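# Twist flashlight head to align dot ring between rings

## Task

Rotate the head of the big flashlight until its ring of dots shows on the board in the space between the two printed rings. At the end the board must still be upright and the flashlight must rest motionless on the table on its own; a result that holds only because the robot is still gripping or pressing does not count.

## Robot and tools

Robot: two 6-joint arms with parallel grippers, named left_arm and right_arm. Bases in the scene frame: left_arm at (+0.028, +0.210, 0) m, quat_wxyz (+1.000, 0, 0, -0.003); right_arm at (+0.027, -0.336, 0) m, quat_wxyz (+0.997, 0, 0, -0.073). Scene frame: origin on the table top midway between the arms, +z up, +x out over the table, left_arm on the +y side. The names left and right do not refer to image sides.

execute_actions takes "actions", a list holding one action, one wait, or nothing. An empty list ({"actions": []}) just reports the state. An action is {"rows": [[...]], "steps": N} with N from 1 to 15 control steps of 1/30 s (default 15). Each row lasts one step; if rows run out, the last one repeats. A wait is {"steps": N} with N up to 300; it sends nothing new and returns once N steps have passed since the previous result, with your reply time counted in. Optional "pictures" (boolean) turns camera images on or off; by default they come with every result. A refused call moves nothing.

Each row is one list of 14 numbers covering both arms: left_arm waist, shoulder, elbow, forearm roll, wrist pitch, wrist roll, gripper opening, then the same seven for right_arm. Always send all 14, even if one arm stays put. The six joint numbers are absolute target angles in radians (the same values Joint positions reports), not offsets. Ranges: waist -2.618 to 2.618, shoulder 0.000 to 3.140, elbow -2.967 to 0.000, forearm roll -1.745 to 1.745, wrist pitch -1.220 to 1.220, wrist roll -2.094 to 2.094. Real limits can be 0.013 rad off either way. A target more than 0.013 rad beyond a stated end, and farther out than the current angle, gets the call refused. A target past the real end is clipped there, and the result may say "joint sent to its limit", possibly about an earlier action. Opening is an absolute value from -1 (closed) to +1 (fully open, 0.070 m between pads). Closing fully takes at least about 1.0 s.

Motion: joint targets move at no more than 3 rad/s, with 0.6 s of acceleration, and all joints of an arm are timed to arrive together. Each step keeps a target within 0.867 rad of the measured angle. If targets would move the gripper more than 70 mm from where it is, all are scaled back. Between calls the arms keep heading to the last row until they settle or a step is HELD.

Results: the state line gives each gripper's end_effector_position (m) and end_effector_quat_wxyz in the scene frame. The point lies between the finger pads, about 5 mm behind the tips. Fingers point along gripper +z and close along y. Printed positions can be off, more at long reach. Joint positions lists six angles (rad) and the pad gap (m) for each arm. grip_measured is the measured opening on the command scale, with a fixed per-gripper error up to about 1 mm. To hold something, command roughly 0.04 below grip_measured; less than that grips more lightly. "joint command not followed" means a clearance check changed or blocked targets on some steps. HELD marks steps where the row was not fully sent. MOTOR HOT appears from 65 °C. At 80 °C an OVER-TEMPERATURE FAULT drops that arm until it cools. A TORQUE FAULT, from contact reaching a joint's load limit, stops that arm for 10 s and skips the rest of the call. Load limits: 21.3 N m for waist, shoulder and elbow; 7.44 N m for the three wrist joints, whose motors give only about 4 N m and yield beyond that, held weight included.

zoom_image: {"camera": one of cam_high, cam_low, cam_left_wrist, cam_right_wrist, "region": [x0, y0, x1, y1]}. The region is in pixels of that camera's latest 672x504 image, origin top-left, at most 504x504. It returns a closer view. Calibration (K, distortion, T_world_to_cam) is given per camera and may be slightly off. Wrist camera poses follow the joint readings.

read_manual(section="licences") returns licence text only. finished_scene(scene=n) ends scene n, grades it, and cannot be undone. Call it only once the flashlight lies still, the board stands, and the robot has let go. Replying without a tool call ends all scenes.

Things to avoid: knocking anything off the table, tipping the board, letting the flashlight roll, fast hard closes (these can press beyond the roughly 20 N pad limit), hard pushes, slips and drops, and arms hitting each other. Brief outside tugs on held parts can happen. Thinking time runs the clock after the first call.

Each tool is called after "Request:" in YAML: its name, and indented under it one key for each argument.

## Session

Request:
execute_actions:
  actions: []

Scene clock: 0.00 s of 4800.00 s.
left_arm: end_effector_position=(+0.0420, -0.1605, +0.2419) grip_measured=+1.00 end_effector_quat_wxyz=(+0.176, +0.457, +0.824, -0.284) | right_arm: end_effector_position=(+0.5430, -0.2922, +0.2936) grip_measured=+0.98 end_effector_quat_wxyz=(+0.391, +0.355, +0.755, +0.390)
Joint positions: left_arm=[-1.532  1.362 -1.215  0.013  0.829 -0.531  0.07 ] | right_arm=[ 0.07   1.697 -1.45   0.981  0.469  0.123  0.069]
camera_calibration (this result's frames):
cam_left_wrist: T_world_to_cam=[[-0.856471, -0.416048, 0.305551, -0.103479], [-0.445288, 0.894897, -0.0296372, 0.170882], [-0.261106, -0.161442, -0.951714, 0.340944], [0, 0, 0, 1]] pos_world=[0.0764879, -0.140932, 0.361164]
cam_right_wrist: T_world_to_cam=[[-0.235898, -0.461565, -0.855166, 0.242205], [-0.865471, 0.499992, -0.0311239, 0.623047], [0.441942, 0.732779, -0.517418, 0.246228], [0, 0, 0, 1]] pos_world=[0.487546, -0.380156, 0.353921]

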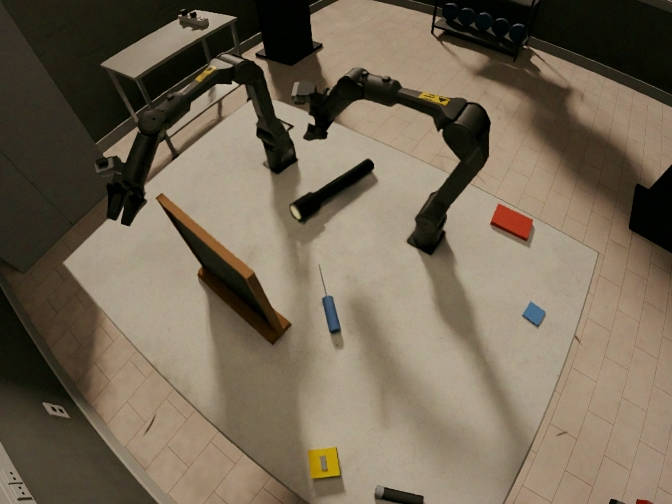

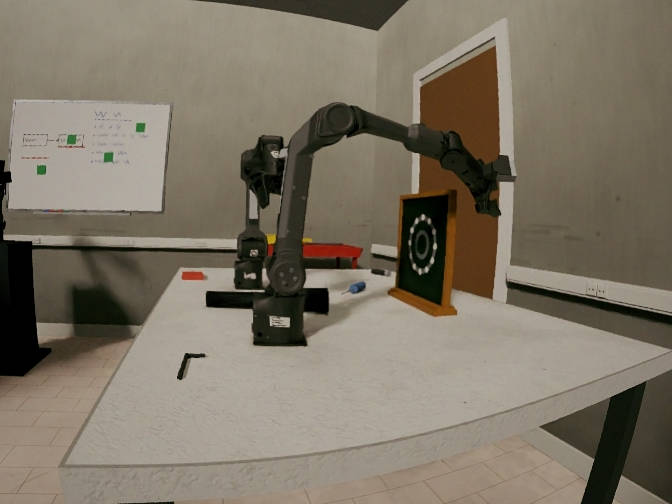

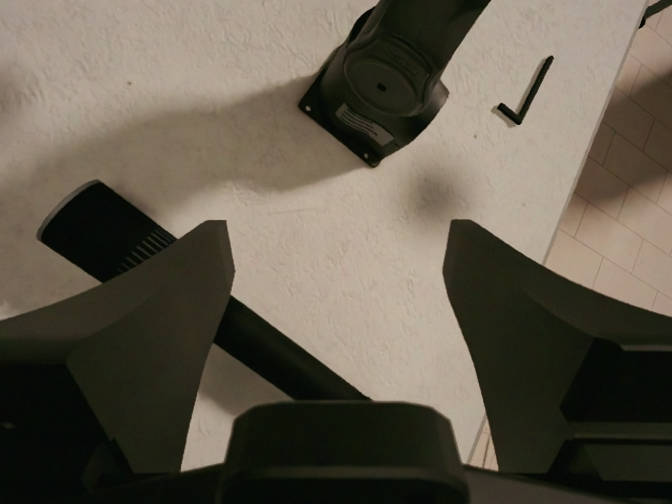

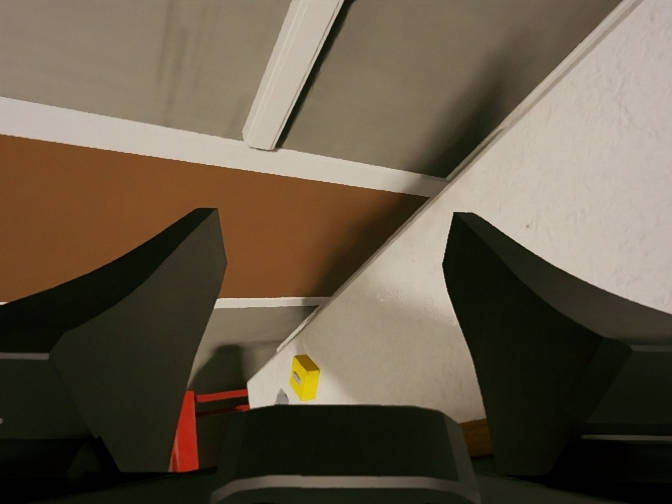

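Request:
zoom_image:
  camera: "cam_high"
  region: [270, 140, 390, 240]

Request:
zoom_image:
  camera: "cam_low"
  region: [385, 185, 465, 320]

Request:
zoom_image:
  camera: "cam_left_wrist"
  region: [20, 160, 400, 420]

Region (270, 140, 390, 240) of cam_high's 672x504 image, scaled by 4.200, with more detail than that image has.

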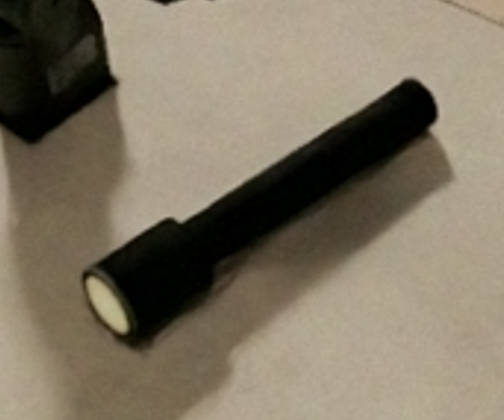

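Region (385, 185, 465, 320) of cam_low's 672x504 image, scaled by 3.733, with more detail than that image has; it fills the left 299 columns of this view, and the rest is white.

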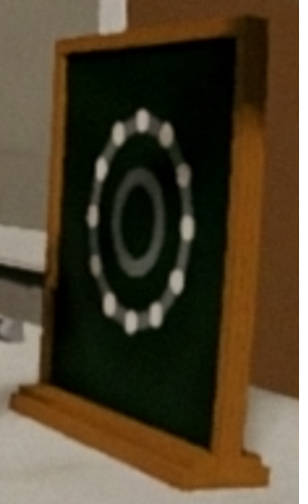

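Region (20, 160, 400, 420) of cam_left_wrist's 672x504 image, scaled by 1.326, with more detail than that image has; it fills the top 345 rows of this view, and the rest is white.

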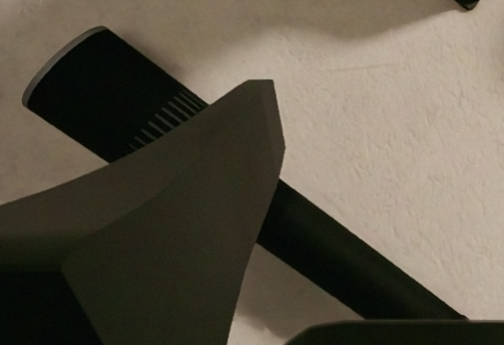

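Request:
zoom_image:
  camera: "cam_high"
  region: [80, 140, 360, 360]

Region (80, 140, 360, 360) of cam_high's 672x504 image, scaled by 1.800, with more detail than that image has; it fills the top 396 rows of this view, and the rest is white.

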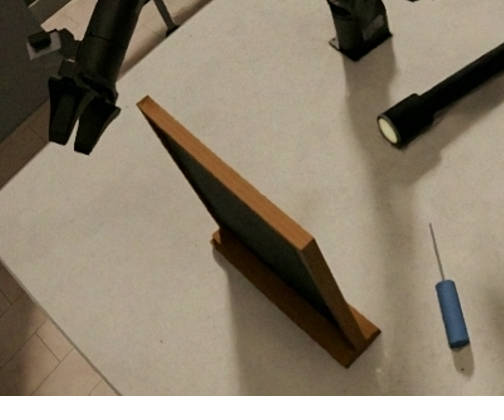

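Request:
zoom_image:
  camera: "cam_left_wrist"
  region: [20, 165, 200, 300]

Request:
zoom_image:
  camera: "cam_left_wrist"
  region: [200, 280, 400, 420]

Region (20, 165, 200, 300) of cam_left_wrist's 672x504 image, scaled by 2.800, with more detail than that image has; it fills the top 378 rows of this view, and the rest is white.

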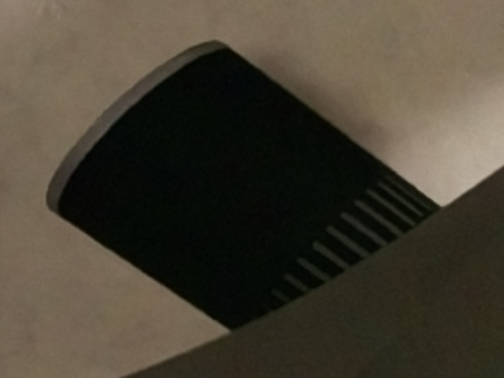

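Region (200, 280, 400, 420) of cam_left_wrist's 672x504 image, scaled by 2.520, with more detail than that image has; it fills the top 353 rows of this view, and the rest is white.

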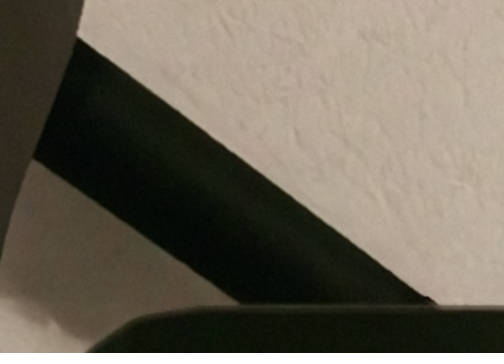

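Request:
execute_actions:
  actions:
    - {"rows": [[0.0, 1.2959, -0.3209, 0, -0.8578, 1.5708, 1.0, -0.15, 1.30, -1.10, 0, 0.9, 1.0, 0.7]], "steps": 15}
  pictures: false

Scene clock: 33.47 s of 4800.00 s.
left_arm: end_effector_position=(+0.1935, -0.1172, +0.1706) grip_measured=+1.00 end_effector_quat_wxyz=(+0.313, +0.449, +0.809, -0.211) | right_arm: end_effector_position=(+0.4498, -0.3522, +0.2477) grip_measured=+0.70 end_effector_quat_wxyz=(+0.304, +0.449, +0.795, +0.271)
Joint positions: left_arm=[-1.097  1.336 -0.848  0.008  0.395 -0.097  0.07 ] | right_arm=[-0.046  1.488 -1.266  0.477  0.696  0.585  0.06 ]
Steps of this call (steps 1 to 90: nothing new was sent; then 29.97 s passed at rest; steps 91 to 105: all 15 steps of this action). Readings (joint positions):
91: left_arm=[-1.531 1.362 -1.214 0.013 0.829 -0.531] | right_arm=[0.070 1.697 -1.450 0.981 0.469 0.123]
92: left_arm=[-1.526 1.362 -1.210 0.013 0.824 -0.526] | right_arm=[0.069 1.695 -1.448 0.976 0.472 0.128]
94: left_arm=[-1.497 1.359 -1.181 0.012 0.794 -0.496] | right_arm=[0.062 1.682 -1.437 0.947 0.487 0.157]
98: left_arm=[-1.372 1.351 -1.058 0.011 0.669 -0.370] | right_arm=[0.031 1.625 -1.387 0.819 0.548 0.282]
105: the state above

Request:
execute_actions:
  actions:
    - {"rows": [[0.0, 1.2959, -0.3209, 0, -0.8578, 1.5708, 1.0, 1.7136, 1.4468, -0.88, 0, 1.0912, 1.787, 0.7]], "steps": 15}
  pictures: false

Scene clock: 34.60 s of 4800.00 s.
left_arm: end_effector_position=(+0.3874, +0.1979, +0.2154) grip_measured=+1.00 end_effector_quat_wxyz=(+0.508, +0.507, +0.518, +0.466) | right_arm: end_effector_position=(+0.3192, -0.2881, +0.1506) grip_measured=+0.70 end_effector_quat_wxyz=(+0.115, +0.548, +0.821, +0.108)
Joint positions: left_arm=[-0.026  1.297 -0.333  0.    -0.826  1.517  0.07 ] | right_arm=[ 0.31   1.363 -1.005  0.     0.982  1.34   0.059]
Steps of this call (steps 1 to 19: the robot went on to your last target; steps 20 to 34: all 15 steps of this action). Readings (joint positions):
20: left_arm=[-0.377 1.309 -0.494 0.003 -0.401 0.806] | right_arm=[-0.150 1.299 -1.100 0.000 0.900 1.000]
21: left_arm=[-0.349 1.308 -0.481 0.002 -0.436 0.864] | right_arm=[-0.144 1.300 -1.099 0.000 0.900 1.004]
23: left_arm=[-0.292 1.306 -0.455 0.002 -0.505 0.980] | right_arm=[-0.116 1.305 -1.092 0.000 0.906 1.030]
27: left_arm=[-0.177 1.302 -0.402 0.001 -0.643 1.212] | right_arm=[0.011 1.326 -1.061 0.000 0.934 1.142]
34: the state above

Request:
execute_actions:
  actions:
    - {"steps": 30}

Scene clock: 35.60 s of 4800.00 s.
left_arm: end_effector_position=(+0.3855, +0.2073, +0.2180) grip_measured=+1.00 end_effector_quat_wxyz=(+0.494, +0.509, +0.506, +0.491) | right_arm: end_effector_position=(+0.0374, -0.0992, +0.0912) grip_measured=+0.70 end_effector_quat_wxyz=(-0.000, +0.125, +0.992, +0.004)
Joint positions: left_arm=[ 0.     1.296 -0.321 -0.    -0.858  1.571  0.07 ] | right_arm=[ 1.673  1.445 -0.883  0.     1.089  1.776  0.06 ]
Steps of this call (steps 1 to 30: the robot went on to your last target). Readings (joint positions):
1: left_arm=[-0.015 1.296 -0.328 0.000 -0.839 1.539] | right_arm=[0.354 1.368 -0.999 0.000 0.988 1.363]
2: left_arm=[-0.008 1.296 -0.324 0.000 -0.849 1.555] | right_arm=[0.399 1.372 -0.992 0.000 0.993 1.386]
4: left_arm=[0.000 1.296 -0.321 -0.000 -0.858 1.570] | right_arm=[0.488 1.380 -0.981 0.000 1.004 1.427]
8: left_arm=[0.000 1.296 -0.321 -0.000 -0.858 1.571] | right_arm=[0.672 1.393 -0.960 0.000 1.021 1.500]
30: the state above
camera_calibration (this result's frames):
cam_left_wrist: T_world_to_cam=[[-0.0304487, 0.00621923, -0.999517, 0.229502], [-0.547283, 0.836661, 0.021878, 0.0341642], [0.836393, 0.547685, -0.0220716, -0.305494], [0, 0, 0, 1]] pos_world=[0.281199, 0.137303, 0.221901]
cam_right_wrist: T_world_to_cam=[[-0.232755, -0.97251, 0.00706273, -0.0904796], [-0.788439, 0.192942, 0.584069, -0.00682081], [-0.569376, 0.130376, -0.811673, 0.228408], [0, 0, 0, 1]] pos_world=[0.103613, -0.116455, 0.190016]

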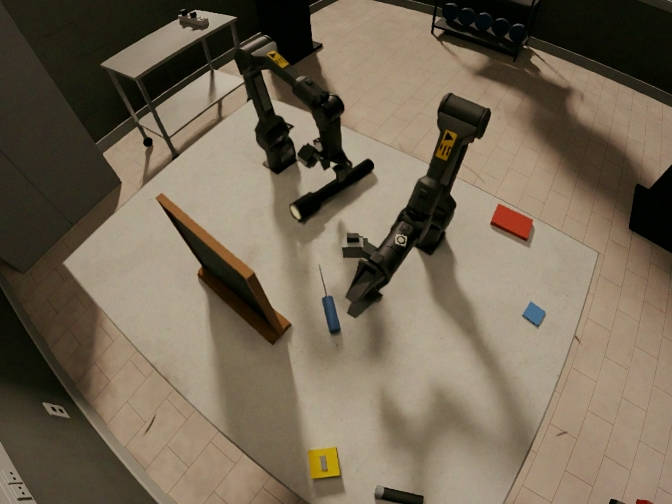

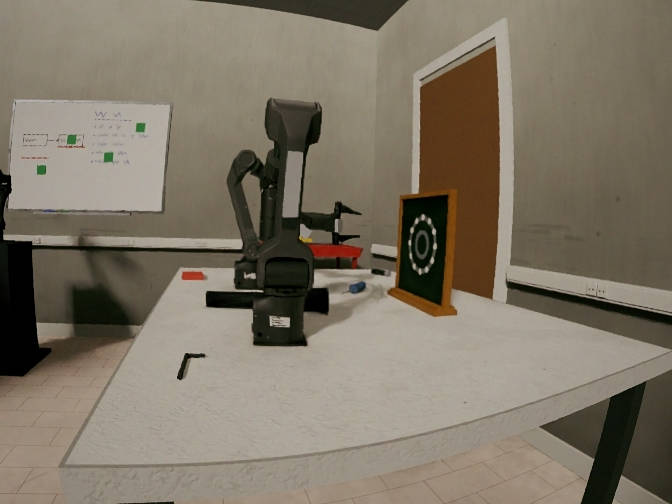

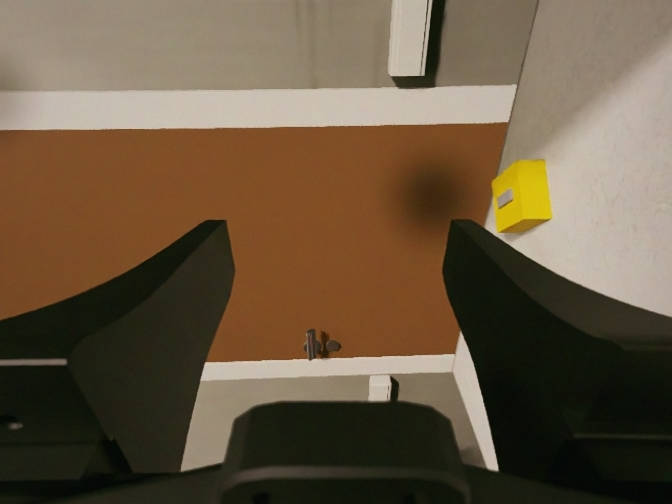

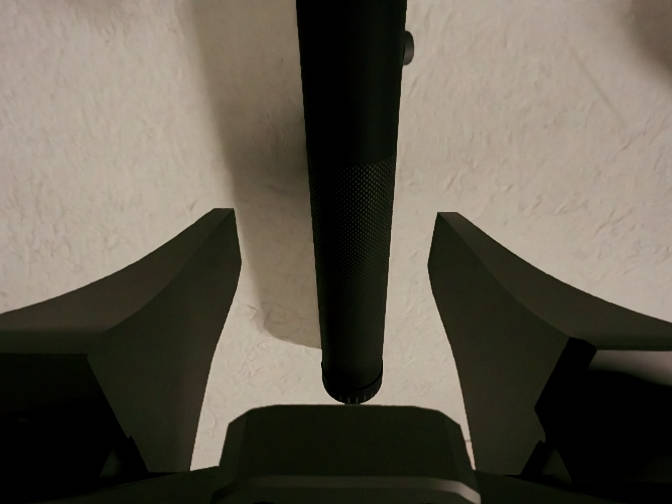

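Not quite settled yet; I'll look again now that it has arrived.

Request:
execute_actions:
  actions: []

Scene clock: 35.80 s of 4800.00 s.
left_arm: end_effector_position=(+0.3855, +0.2073, +0.2179) grip_measured=+1.00 end_effector_quat_wxyz=(+0.494, +0.509, +0.506, +0.491) | right_arm: end_effector_position=(+0.0278, -0.1006, +0.0900) grip_measured=+0.70 end_effector_quat_wxyz=(+0.000, +0.110, +0.994, -0.000)
Joint positions: left_arm=[ 0.     1.296 -0.321 -0.    -0.858  1.571  0.07 ] | right_arm=[ 1.714  1.447 -0.88  -0.     1.091  1.787  0.059]
Steps of this call (steps 1 to 6: the robot went on to your last target). Readings (joint positions):
1: left_arm=[0.000 1.296 -0.321 -0.000 -0.858 1.571] | right_arm=[1.692 1.446 -0.881 0.000 1.090 1.781]
2: left_arm=[0.000 1.296 -0.321 -0.000 -0.858 1.571] | right_arm=[1.705 1.446 -0.880 0.000 1.091 1.785]
4: left_arm=[0.000 1.296 -0.321 -0.000 -0.858 1.571] | right_arm=[1.715 1.447 -0.880 0.000 1.091 1.787]
6: the state above
camera_calibration (this result's frames):
cam_left_wrist: T_world_to_cam=[[-0.03055, 0.00622122, -0.999514, 0.229518], [-0.547248, 0.836683, 0.0219343, 0.0341458], [0.836412, 0.547653, -0.0221561, -0.305468], [0, 0, 0, 1]] pos_world=[0.281195, 0.137293, 0.221889]
cam_right_wrist: T_world_to_cam=[[-0.203859, -0.978891, 0.0146204, -0.0961867], [-0.79397, 0.174048, 0.582511, -0.0149738], [-0.572759, 0.107142, -0.812691, 0.220034], [0, 0, 0, 1]] pos_world=[0.0945294, -0.115125, 0.188949]

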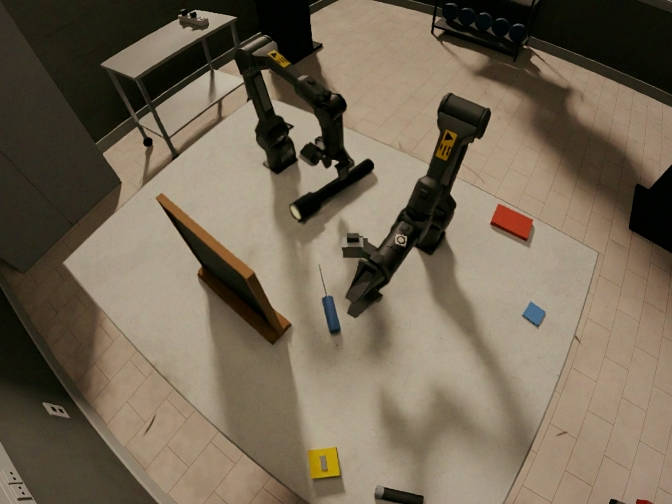

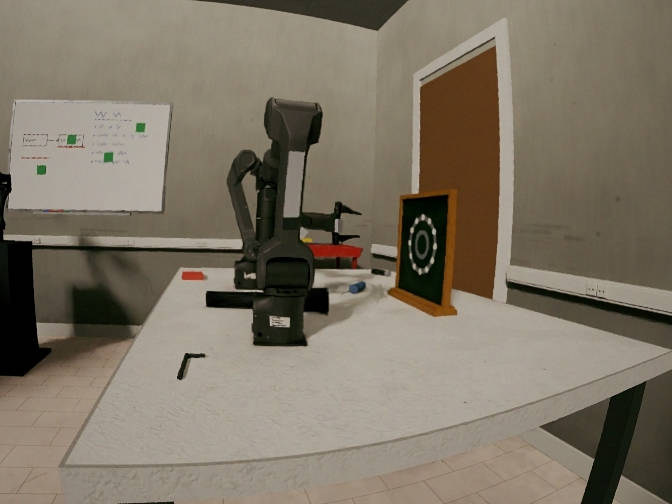

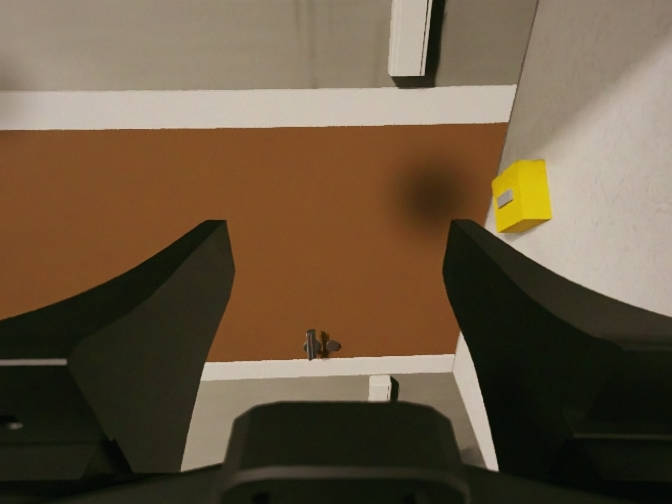

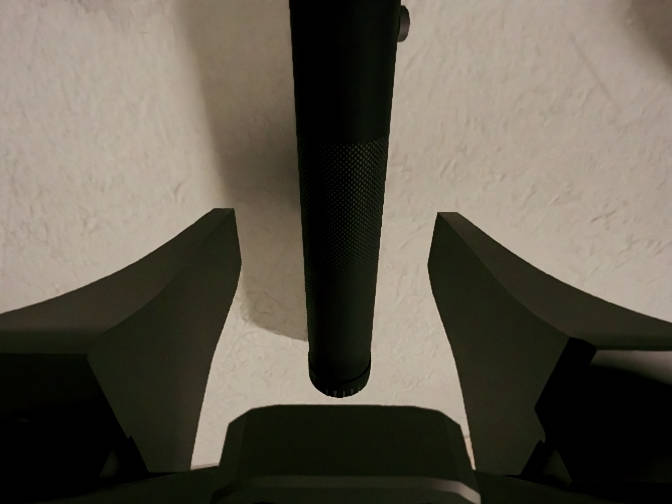

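Request:
execute_actions:
  actions:
    - {"rows": [[0.0, 1.2959, -0.3209, 0, -0.8578, 1.5708, 1.0, 1.7413, 1.5958, -0.6982, 0, 0.7604, 1.815, 0.55]], "steps": 15}
  pictures: false

Request:
execute_actions:
  actions:
    - {"rows": [[0.0, 1.2959, -0.3209, 0, -0.8578, 1.5708, 1.0, 1.7413, 1.5958, -0.6982, 0, 0.7604, 1.815, -0.02]], "steps": 12}

Scene clock: 38.53 s of 4800.00 s.
left_arm: end_effector_position=(+0.3855, +0.2073, +0.2179) grip_measured=+1.00 end_effector_quat_wxyz=(+0.494, +0.509, +0.506, +0.491) | right_arm: end_effector_position=(+0.0213, -0.1026, +0.0156) grip_measured=+0.55 end_effector_quat_wxyz=(+0.000, +0.110, +0.994, -0.001)
Joint positions: left_arm=[-0.     1.296 -0.321 -0.    -0.858  1.571  0.07 ] | right_arm=[ 1.741  1.597 -0.698  0.     0.761  1.815  0.054]
Steps of this call (steps 1 to 30: the robot went on to your last target; steps 31 to 67: nothing new was sent; steps 68 to 82: all 15 steps of this action). Readings (joint positions):
68: left_arm=[-0.000 1.296 -0.321 -0.000 -0.858 1.571] | right_arm=[1.714 1.447 -0.880 -0.000 1.091 1.787]
69: left_arm=[-0.000 1.296 -0.321 -0.000 -0.858 1.571] | right_arm=[1.714 1.449 -0.878 -0.000 1.085 1.787]
71: left_arm=[-0.000 1.296 -0.321 -0.000 -0.858 1.571] | right_arm=[1.717 1.462 -0.863 -0.000 1.055 1.789]
75: left_arm=[-0.000 1.296 -0.321 -0.000 -0.858 1.571] | right_arm=[1.727 1.519 -0.792 -0.000 0.929 1.800]
82: the state above

Scene clock: 38.93 s of 4800.00 s.
left_arm: end_effector_position=(+0.3855, +0.2073, +0.2179) grip_measured=+1.00 end_effector_quat_wxyz=(+0.494, +0.509, +0.506, +0.491) | right_arm: end_effector_position=(+0.0213, -0.1025, +0.0157) grip_measured=+0.04 end_effector_quat_wxyz=(+0.000, +0.110, +0.994, -0.001)
Joint positions: left_arm=[-0.     1.296 -0.321 -0.    -0.858  1.571  0.07 ] | right_arm=[ 1.742  1.596 -0.698  0.     0.761  1.815  0.037]
Steps of this call (steps 1 to 12: all 12 steps of this action). Readings (joint positions):
1: left_arm=[-0.000 1.296 -0.321 -0.000 -0.858 1.571] | right_arm=[1.742 1.598 -0.697 0.000 0.760 1.815]
2: left_arm=[-0.000 1.296 -0.321 -0.000 -0.858 1.571] | right_arm=[1.742 1.597 -0.697 0.000 0.760 1.815]
4: left_arm=[-0.000 1.296 -0.321 -0.000 -0.858 1.571] | right_arm=[1.742 1.597 -0.697 0.000 0.760 1.815]
8: left_arm=[-0.000 1.296 -0.321 -0.000 -0.858 1.571] | right_arm=[1.742 1.596 -0.698 0.000 0.760 1.815]
12: the state above
camera_calibration (this result's frames):
cam_left_wrist: T_world_to_cam=[[-0.0306962, 0.00633478, -0.999509, 0.229517], [-0.547231, 0.836689, 0.022109, 0.0341038], [0.836418, 0.547641, -0.0222166, -0.305452], [0, 0, 0, 1]] pos_world=[0.281194, 0.13729, 0.221864]
cam_right_wrist: T_world_to_cam=[[-0.20386, -0.978874, 0.0157433, -0.0983105], [-0.793897, 0.174704, 0.582414, 0.0234432], [-0.57286, 0.106232, -0.81274, 0.156059], [0, 0, 0, 1]] pos_world=[0.08797, -0.116908, 0.11473]

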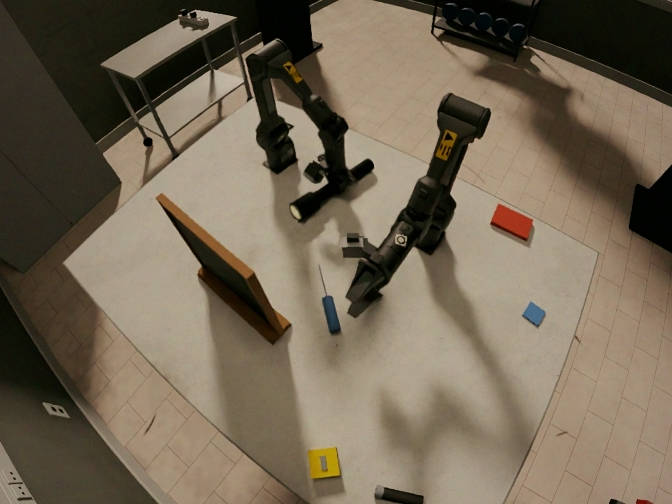

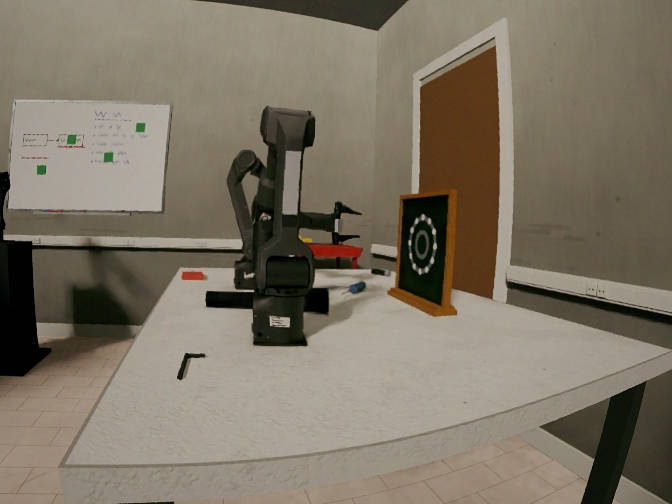

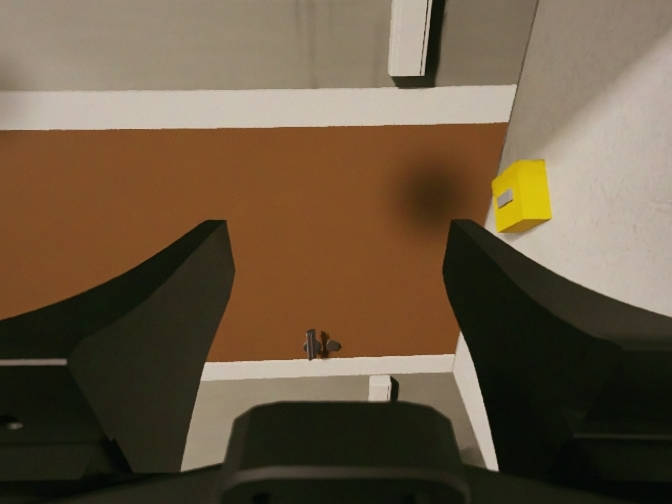

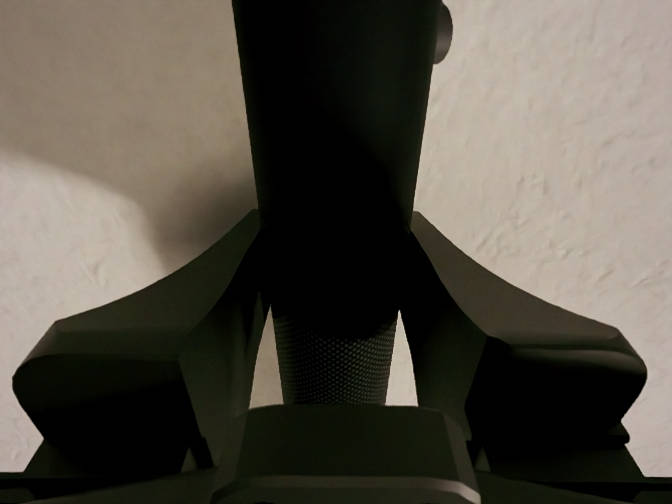

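Request:
execute_actions:
  actions:
    - {"rows": [[0.0, 1.2959, -0.3209, 0, -0.8578, 1.5708, 1.0, 1.7413, 1.4468, -0.88, 0, 1.0912, 1.815, -0.02]], "steps": 11}
  pictures: false

Request:
execute_actions:
  actions:
    - {"rows": [[0.0, 1.2959, -0.3209, 0, -0.8578, 1.5708, 1.0, 1.461, 1.3424, -0.8808, 0, 1.0655, 0.9686, -0.02]], "steps": 12}
  pictures: false

Request:
execute_actions:
  actions:
    - {"rows": [[0.0, 1.2959, -0.3209, 0, -0.8578, 1.5708, 1.0, 1.1807, 1.238, -0.8816, 0, 1.0399, 0.1221, -0.02]], "steps": 10}
  pictures: false

Request:
execute_actions:
  actions:
    - {"rows": [[0.0, 1.2959, -0.3209, 0, -0.8578, 1.5708, 1.0, 0.9004, 1.1335, -0.8824, 0, 1.0142, -0.7244, -0.02]], "steps": 10}
  pictures: false

Request:
execute_actions:
  actions:
    - {"rows": [[0.0, 1.2959, -0.3209, 0, -0.8578, 1.5708, 1.0, 0.6201, 1.0291, -0.8832, 0, 0.9885, -1.5708, -0.02]], "steps": 15}
  pictures: false

Scene clock: 42.50 s of 4800.00 s.
left_arm: end_effector_position=(+0.3855, +0.2073, +0.2179) grip_measured=+1.00 end_effector_quat_wxyz=(+0.494, +0.509, +0.506, +0.491) | right_arm: end_effector_position=(+0.0213, -0.0984, +0.0766) grip_measured=+0.04 end_effector_quat_wxyz=(-0.000, +0.110, +0.994, +0.002)
Joint positions: left_arm=[-0.     1.296 -0.321 -0.    -0.858  1.571  0.07 ] | right_arm=[ 1.741  1.473 -0.848 -0.     1.03   1.815  0.036]
Steps of this call (steps 1 to 15: the robot went on to your last target; steps 16 to 90: nothing new was sent; then 0.20 s passed at rest; steps 91 to 101: all 11 steps of this action). Readings (joint positions):
91: left_arm=[-0.000 1.296 -0.321 -0.000 -0.858 1.571] | right_arm=[1.741 1.596 -0.698 -0.000 0.761 1.815]
92: left_arm=[-0.000 1.296 -0.321 -0.000 -0.858 1.571] | right_arm=[1.741 1.594 -0.701 -0.000 0.765 1.815]
94: left_arm=[-0.000 1.296 -0.321 -0.000 -0.858 1.571] | right_arm=[1.741 1.581 -0.717 -0.000 0.795 1.815]
98: left_arm=[-0.000 1.296 -0.321 -0.000 -0.858 1.571] | right_arm=[1.741 1.524 -0.787 -0.000 0.922 1.815]
101: the state above

Scene clock: 42.90 s of 4800.00 s.
left_arm: end_effector_position=(+0.3855, +0.2073, +0.2179) grip_measured=+1.00 end_effector_quat_wxyz=(+0.494, +0.509, +0.506, +0.491) | right_arm: end_effector_position=(+0.0521, -0.0993, +0.1080) grip_measured=+0.04 end_effector_quat_wxyz=(+0.005, -0.014, +0.999, +0.041)
Joint positions: left_arm=[-0.     1.296 -0.321 -0.    -0.858  1.571  0.07 ] | right_arm=[ 1.612  1.368 -0.877 -0.     1.084  1.438  0.036]
Steps of this call (steps 1 to 12: all 12 steps of this action). Readings (joint positions):
1: left_arm=[-0.000 1.296 -0.321 -0.000 -0.858 1.571] | right_arm=[1.741 1.461 -0.861 -0.000 1.054 1.815]
2: left_arm=[-0.000 1.296 -0.321 -0.000 -0.858 1.571] | right_arm=[1.739 1.450 -0.868 -0.000 1.071 1.810]
4: left_arm=[-0.000 1.296 -0.321 -0.000 -0.858 1.571] | right_arm=[1.728 1.428 -0.870 -0.000 1.091 1.781]
8: left_arm=[-0.000 1.296 -0.321 -0.000 -0.858 1.571] | right_arm=[1.685 1.393 -0.873 -0.000 1.089 1.654]
12: the state above

Scene clock: 43.23 s of 4800.00 s.
left_arm: end_effector_position=(+0.3855, +0.2073, +0.2179) grip_measured=+1.00 end_effector_quat_wxyz=(+0.494, +0.509, +0.506, +0.491) | right_arm: end_effector_position=(+0.1183, -0.1084, +0.1287) grip_measured=+0.04 end_effector_quat_wxyz=(+0.058, -0.270, +0.958, +0.076)
Joint positions: left_arm=[-0.     1.296 -0.321  0.    -0.858  1.571  0.07 ] | right_arm=[ 1.336  1.29  -0.88  -0.     1.057  0.641  0.036]
Steps of this call (steps 1 to 10: all 10 steps of this action). Readings (joint positions):
1: left_arm=[-0.000 1.296 -0.321 -0.000 -0.858 1.571] | right_arm=[1.589 1.363 -0.877 -0.000 1.082 1.370]
2: left_arm=[-0.000 1.296 -0.321 -0.000 -0.858 1.571] | right_arm=[1.564 1.357 -0.878 -0.000 1.080 1.298]
4: left_arm=[-0.000 1.296 -0.321 0.000 -0.858 1.571] | right_arm=[1.505 1.343 -0.878 -0.000 1.075 1.147]
8: left_arm=[-0.000 1.296 -0.321 0.000 -0.858 1.571] | right_arm=[1.385 1.306 -0.880 -0.000 1.062 0.808]
10: the state above

Scene clock: 43.57 s of 4800.00 s.
left_arm: end_effector_position=(+0.3855, +0.2073, +0.2179) grip_measured=+1.00 end_effector_quat_wxyz=(+0.494, +0.509, +0.506, +0.491) | right_arm: end_effector_position=(+0.1791, -0.1381, +0.1547) grip_measured=+0.04 end_effector_quat_wxyz=(+0.146, -0.503, +0.850, +0.059)
Joint positions: left_arm=[-0.     1.296 -0.321  0.    -0.858  1.571  0.07 ] | right_arm=[ 1.063  1.193 -0.882  0.     1.03  -0.152  0.036]
Steps of this call (steps 1 to 10: all 10 steps of this action). Readings (joint positions):
1: left_arm=[-0.000 1.296 -0.321 0.000 -0.858 1.571] | right_arm=[1.314 1.282 -0.880 -0.000 1.055 0.568]
2: left_arm=[-0.000 1.296 -0.321 0.000 -0.858 1.571] | right_arm=[1.289 1.274 -0.880 0.000 1.052 0.499]
4: left_arm=[-0.000 1.296 -0.321 0.000 -0.858 1.571] | right_arm=[1.231 1.254 -0.880 0.000 1.046 0.356]
8: left_arm=[-0.000 1.296 -0.321 0.000 -0.858 1.571] | right_arm=[1.112 1.211 -0.881 0.000 1.035 0.024]
10: the state above

Scene clock: 44.07 s of 4800.00 s.
left_arm: end_effector_position=(+0.3855, +0.2073, +0.2179) grip_measured=+1.00 end_effector_quat_wxyz=(+0.494, +0.509, +0.506, +0.491) | right_arm: end_effector_position=(+0.2409, -0.2065, +0.1923) grip_measured=+0.04 end_effector_quat_wxyz=(-0.225, +0.772, -0.588, +0.089)
Joint positions: left_arm=[-0.     1.296 -0.321  0.    -0.858  1.571  0.07 ] | right_arm=[ 0.692  1.056 -0.883  0.     0.996 -1.295  0.036]
Steps of this call (steps 1 to 15: all 15 steps of this action). Readings (joint positions):
1: left_arm=[-0.000 1.296 -0.321 0.000 -0.858 1.571] | right_arm=[1.040 1.184 -0.882 0.000 1.028 -0.229]
2: left_arm=[-0.000 1.296 -0.321 0.000 -0.858 1.571] | right_arm=[1.016 1.176 -0.882 0.000 1.026 -0.301]
4: left_arm=[-0.000 1.296 -0.321 0.000 -0.858 1.571] | right_arm=[0.957 1.154 -0.882 0.000 1.020 -0.441]
8: left_arm=[-0.000 1.296 -0.321 0.000 -0.858 1.571] | right_arm=[0.837 1.110 -0.882 0.000 1.009 -0.768]
15: the state above

Request:
execute_actions:
  actions:
    - {"rows": [[-0.9, 1.2959, -0.3209, 0, -0.8578, 1.5708, 1.0, 0.6201, 1.0291, -0.8832, 0, 0.9885, -1.5708, -0.02]], "steps": 15}
  pictures: false

Request:
execute_actions:
  actions:
    - {"steps": 16}

Scene clock: 46.13 s of 4800.00 s.
left_arm: end_effector_position=(+0.3491, +0.0526, +0.2180) grip_measured=+1.00 end_effector_quat_wxyz=(+0.591, +0.609, +0.380, +0.369) | right_arm: end_effector_position=(+0.2493, -0.2225, +0.2000) grip_measured=+0.04 end_effector_quat_wxyz=(-0.221, +0.824, -0.504, +0.135)
Joint positions: left_arm=[-0.448  1.296 -0.321  0.    -0.858  1.571  0.07 ] | right_arm=[ 0.62   1.029 -0.883  0.     0.988 -1.571  0.036]
Steps of this call (steps 1 to 30: the robot went on to your last target; steps 31 to 47: nothing new was sent; steps 48 to 62: all 15 steps of this action). Readings (joint positions):
48: left_arm=[-0.001 1.296 -0.321 0.000 -0.858 1.571] | right_arm=[0.620 1.029 -0.883 0.000 0.988 -1.571]
49: left_arm=[-0.006 1.296 -0.321 0.000 -0.858 1.571] | right_arm=[0.620 1.029 -0.883 0.000 0.988 -1.571]
51: left_arm=[-0.035 1.296 -0.321 0.000 -0.858 1.571] | right_arm=[0.620 1.029 -0.883 0.000 0.988 -1.571]
55: left_arm=[-0.162 1.296 -0.321 0.000 -0.858 1.571] | right_arm=[0.620 1.029 -0.883 0.000 0.988 -1.571]
62: the state above

Scene clock: 46.67 s of 4800.00 s.
left_arm: end_effector_position=(+0.2481, -0.0720, +0.2180) grip_measured=+1.00 end_effector_quat_wxyz=(+0.659, +0.679, +0.233, +0.227) | right_arm: end_effector_position=(+0.2493, -0.2225, +0.2000) grip_measured=+0.04 end_effector_quat_wxyz=(-0.221, +0.824, -0.504, +0.135)
Joint positions: left_arm=[-0.901  1.296 -0.321  0.    -0.858  1.571  0.07 ] | right_arm=[ 0.62   1.029 -0.883  0.     0.988 -1.571  0.036]
Steps of this call (steps 1 to 16: the robot went on to your last target). Readings (joint positions):
1: left_arm=[-0.489 1.296 -0.321 0.000 -0.858 1.571] | right_arm=[0.620 1.029 -0.883 0.000 0.988 -1.571]
2: left_arm=[-0.529 1.296 -0.321 0.000 -0.858 1.571] | right_arm=[0.620 1.029 -0.883 0.000 0.988 -1.571]
4: left_arm=[-0.610 1.296 -0.321 0.000 -0.858 1.571] | right_arm=[0.620 1.029 -0.883 0.000 0.988 -1.571]
8: left_arm=[-0.772 1.296 -0.321 0.000 -0.858 1.571] | right_arm=[0.620 1.029 -0.883 0.000 0.988 -1.571]
16: the state above
camera_calibration (this result's frames):
cam_left_wrist: T_world_to_cam=[[-0.0138321, 0.0279794, -0.999513, 0.224512], [0.316062, 0.948479, 0.0221769, -0.0135593], [0.948638, -0.315601, -0.0219627, -0.127581], [0, 0, 0, 1]] pos_world=[0.128419, -0.0336858, 0.221901]
cam_right_wrist: T_world_to_cam=[[0.757454, 0.404741, 0.512296, -0.203332], [0.114177, -0.854687, 0.506432, -0.322066], [0.642827, -0.325107, -0.693599, 0.0263095], [0, 0, 0, 1]] pos_world=[0.173875, -0.184416, 0.285519]

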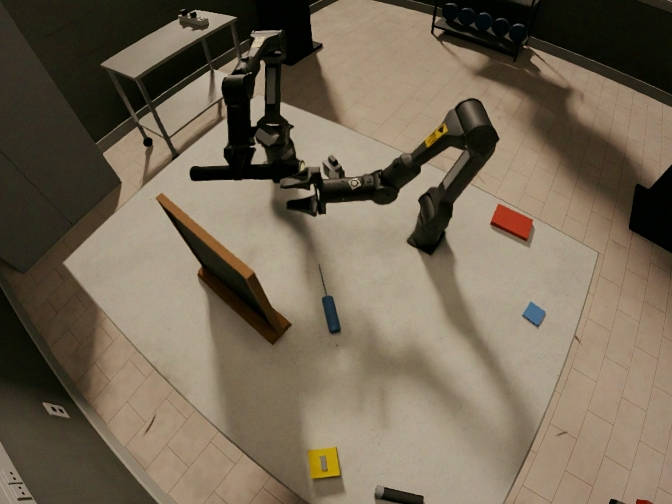

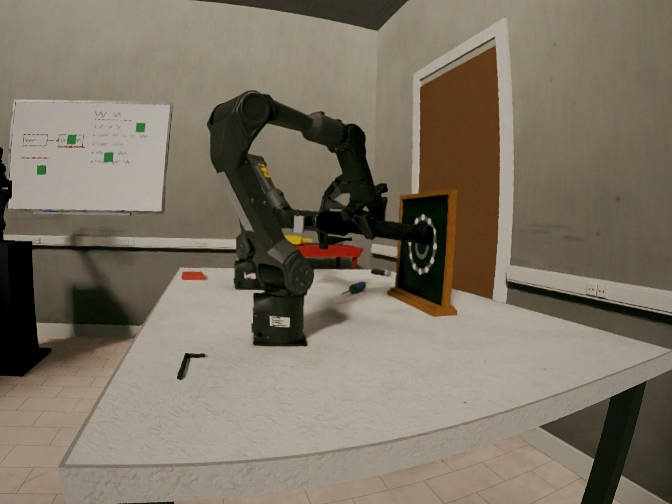

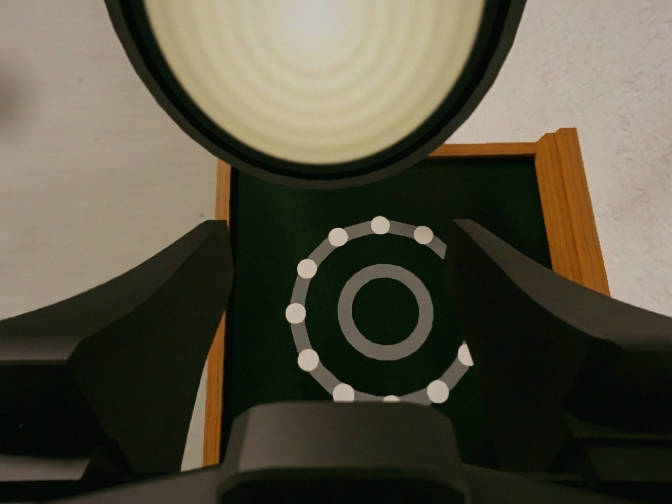

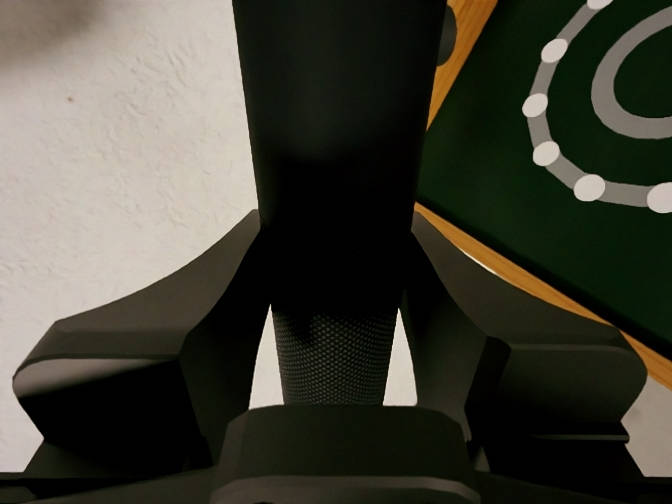

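Request:
execute_actions:
  actions:
    - {"rows": [[-0.93, 1.2831, -0.3281, 0, -0.8378, 1.5708, 1.0, 0.6201, 1.0291, -0.8832, 0, 0.9885, -1.5708, -0.02], [-0.93, 1.2831, -0.3281, 0, -0.8378, 1.5708, 1.0, 0.6201, 1.0291, -0.8832, 0, 0.9885, -1.5708, -0.02], [-0.93, 1.2831, -0.3281, 0, -0.8378, 1.5708, 1.0, 0.6201, 1.0291, -0.8832, 0, 0.9885, -1.5708, -0.02], [-1.10, 1.2831, -0.3281, 0, -0.8378, 1.5708, 1.0, 0.6201, 1.0291, -0.8832, 0, 0.9885, -1.5708, -0.02]], "steps": 15}

Scene clock: 48.90 s of 4800.00 s.
left_arm: end_effector_position=(+0.1875, -0.1101, +0.2208) grip_measured=+1.00 end_effector_quat_wxyz=(+0.678, +0.699, +0.165, +0.160) | right_arm: end_effector_position=(+0.2493, -0.2225, +0.2000) grip_measured=+0.04 end_effector_quat_wxyz=(-0.221, +0.824, -0.504, +0.135)
Joint positions: left_arm=[-1.101  1.283 -0.328 -0.    -0.838  1.571  0.07 ] | right_arm=[ 0.62   1.029 -0.883 -0.     0.988 -1.571  0.036]
Steps of this call (steps 1 to 15: the robot went on to your last target; steps 16 to 52: nothing new was sent; steps 53 to 67: all 15 steps of this action). Readings (joint positions):
53: left_arm=[-0.900 1.296 -0.321 -0.000 -0.857 1.571] | right_arm=[0.620 1.029 -0.883 -0.000 0.988 -1.571]
54: left_arm=[-0.905 1.295 -0.321 -0.000 -0.854 1.571] | right_arm=[0.620 1.029 -0.883 -0.000 0.988 -1.571]
56: left_arm=[-0.928 1.286 -0.326 -0.001 -0.839 1.571] | right_arm=[0.620 1.029 -0.883 -0.000 0.988 -1.571]
60: left_arm=[-1.023 1.284 -0.328 -0.001 -0.838 1.571] | right_arm=[0.620 1.029 -0.883 -0.000 0.988 -1.571]
67: the state above
camera_calibration (this result's frames):
cam_left_wrist: T_world_to_cam=[[-0.00848208, 0.0306897, -0.999493, 0.22682], [0.498536, 0.86658, 0.0223778, -0.00159258], [0.866827, -0.498094, -0.0226503, -0.0867262], [0, 0, 0, 1]] pos_world=[0.0778945, -0.0487787, 0.224777]
cam_right_wrist: T_world_to_cam=[[0.757447, 0.404755, 0.512296, -0.203327], [0.114173, -0.854675, 0.506453, -0.322071], [0.642836, -0.325121, -0.693583, 0.0262983], [0, 0, 0, 1]] pos_world=[0.173876, -0.184418, 0.285517]

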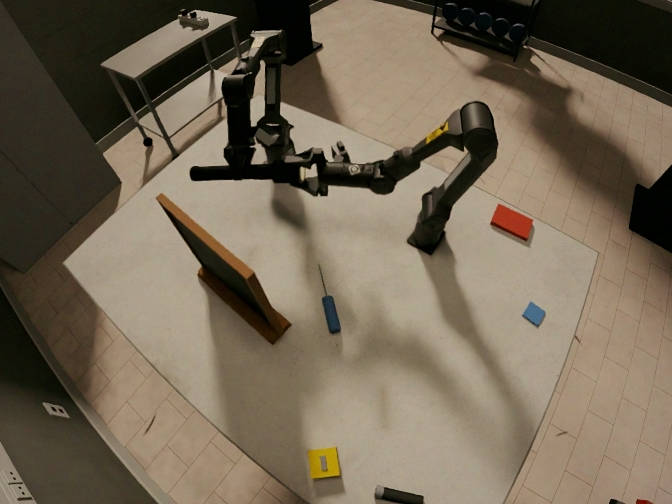

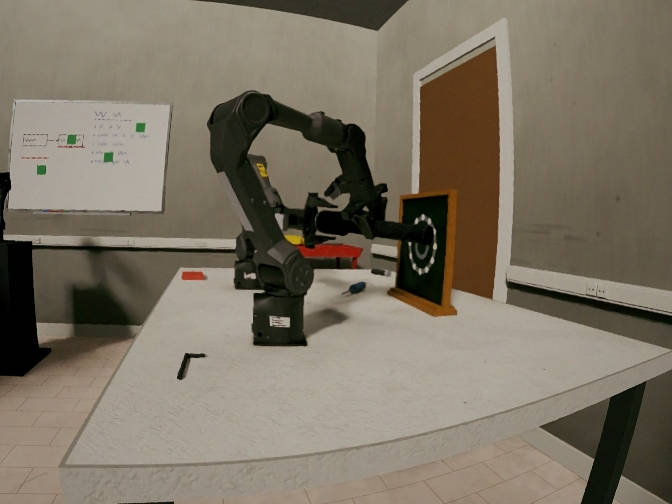

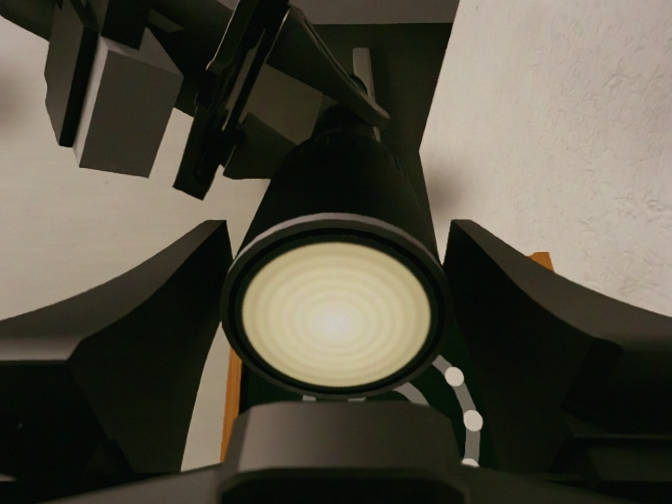

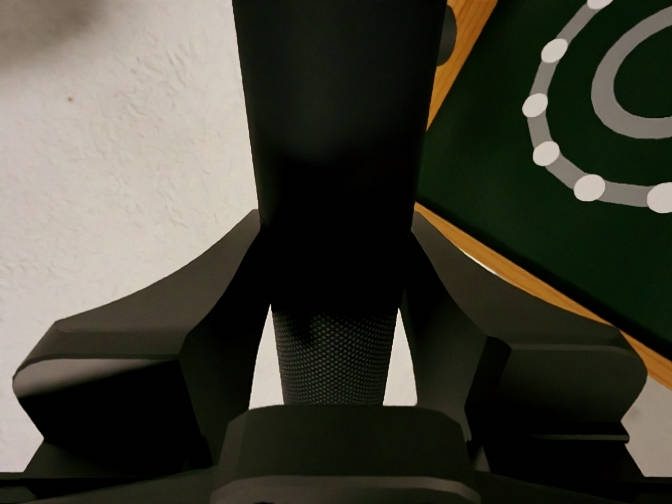

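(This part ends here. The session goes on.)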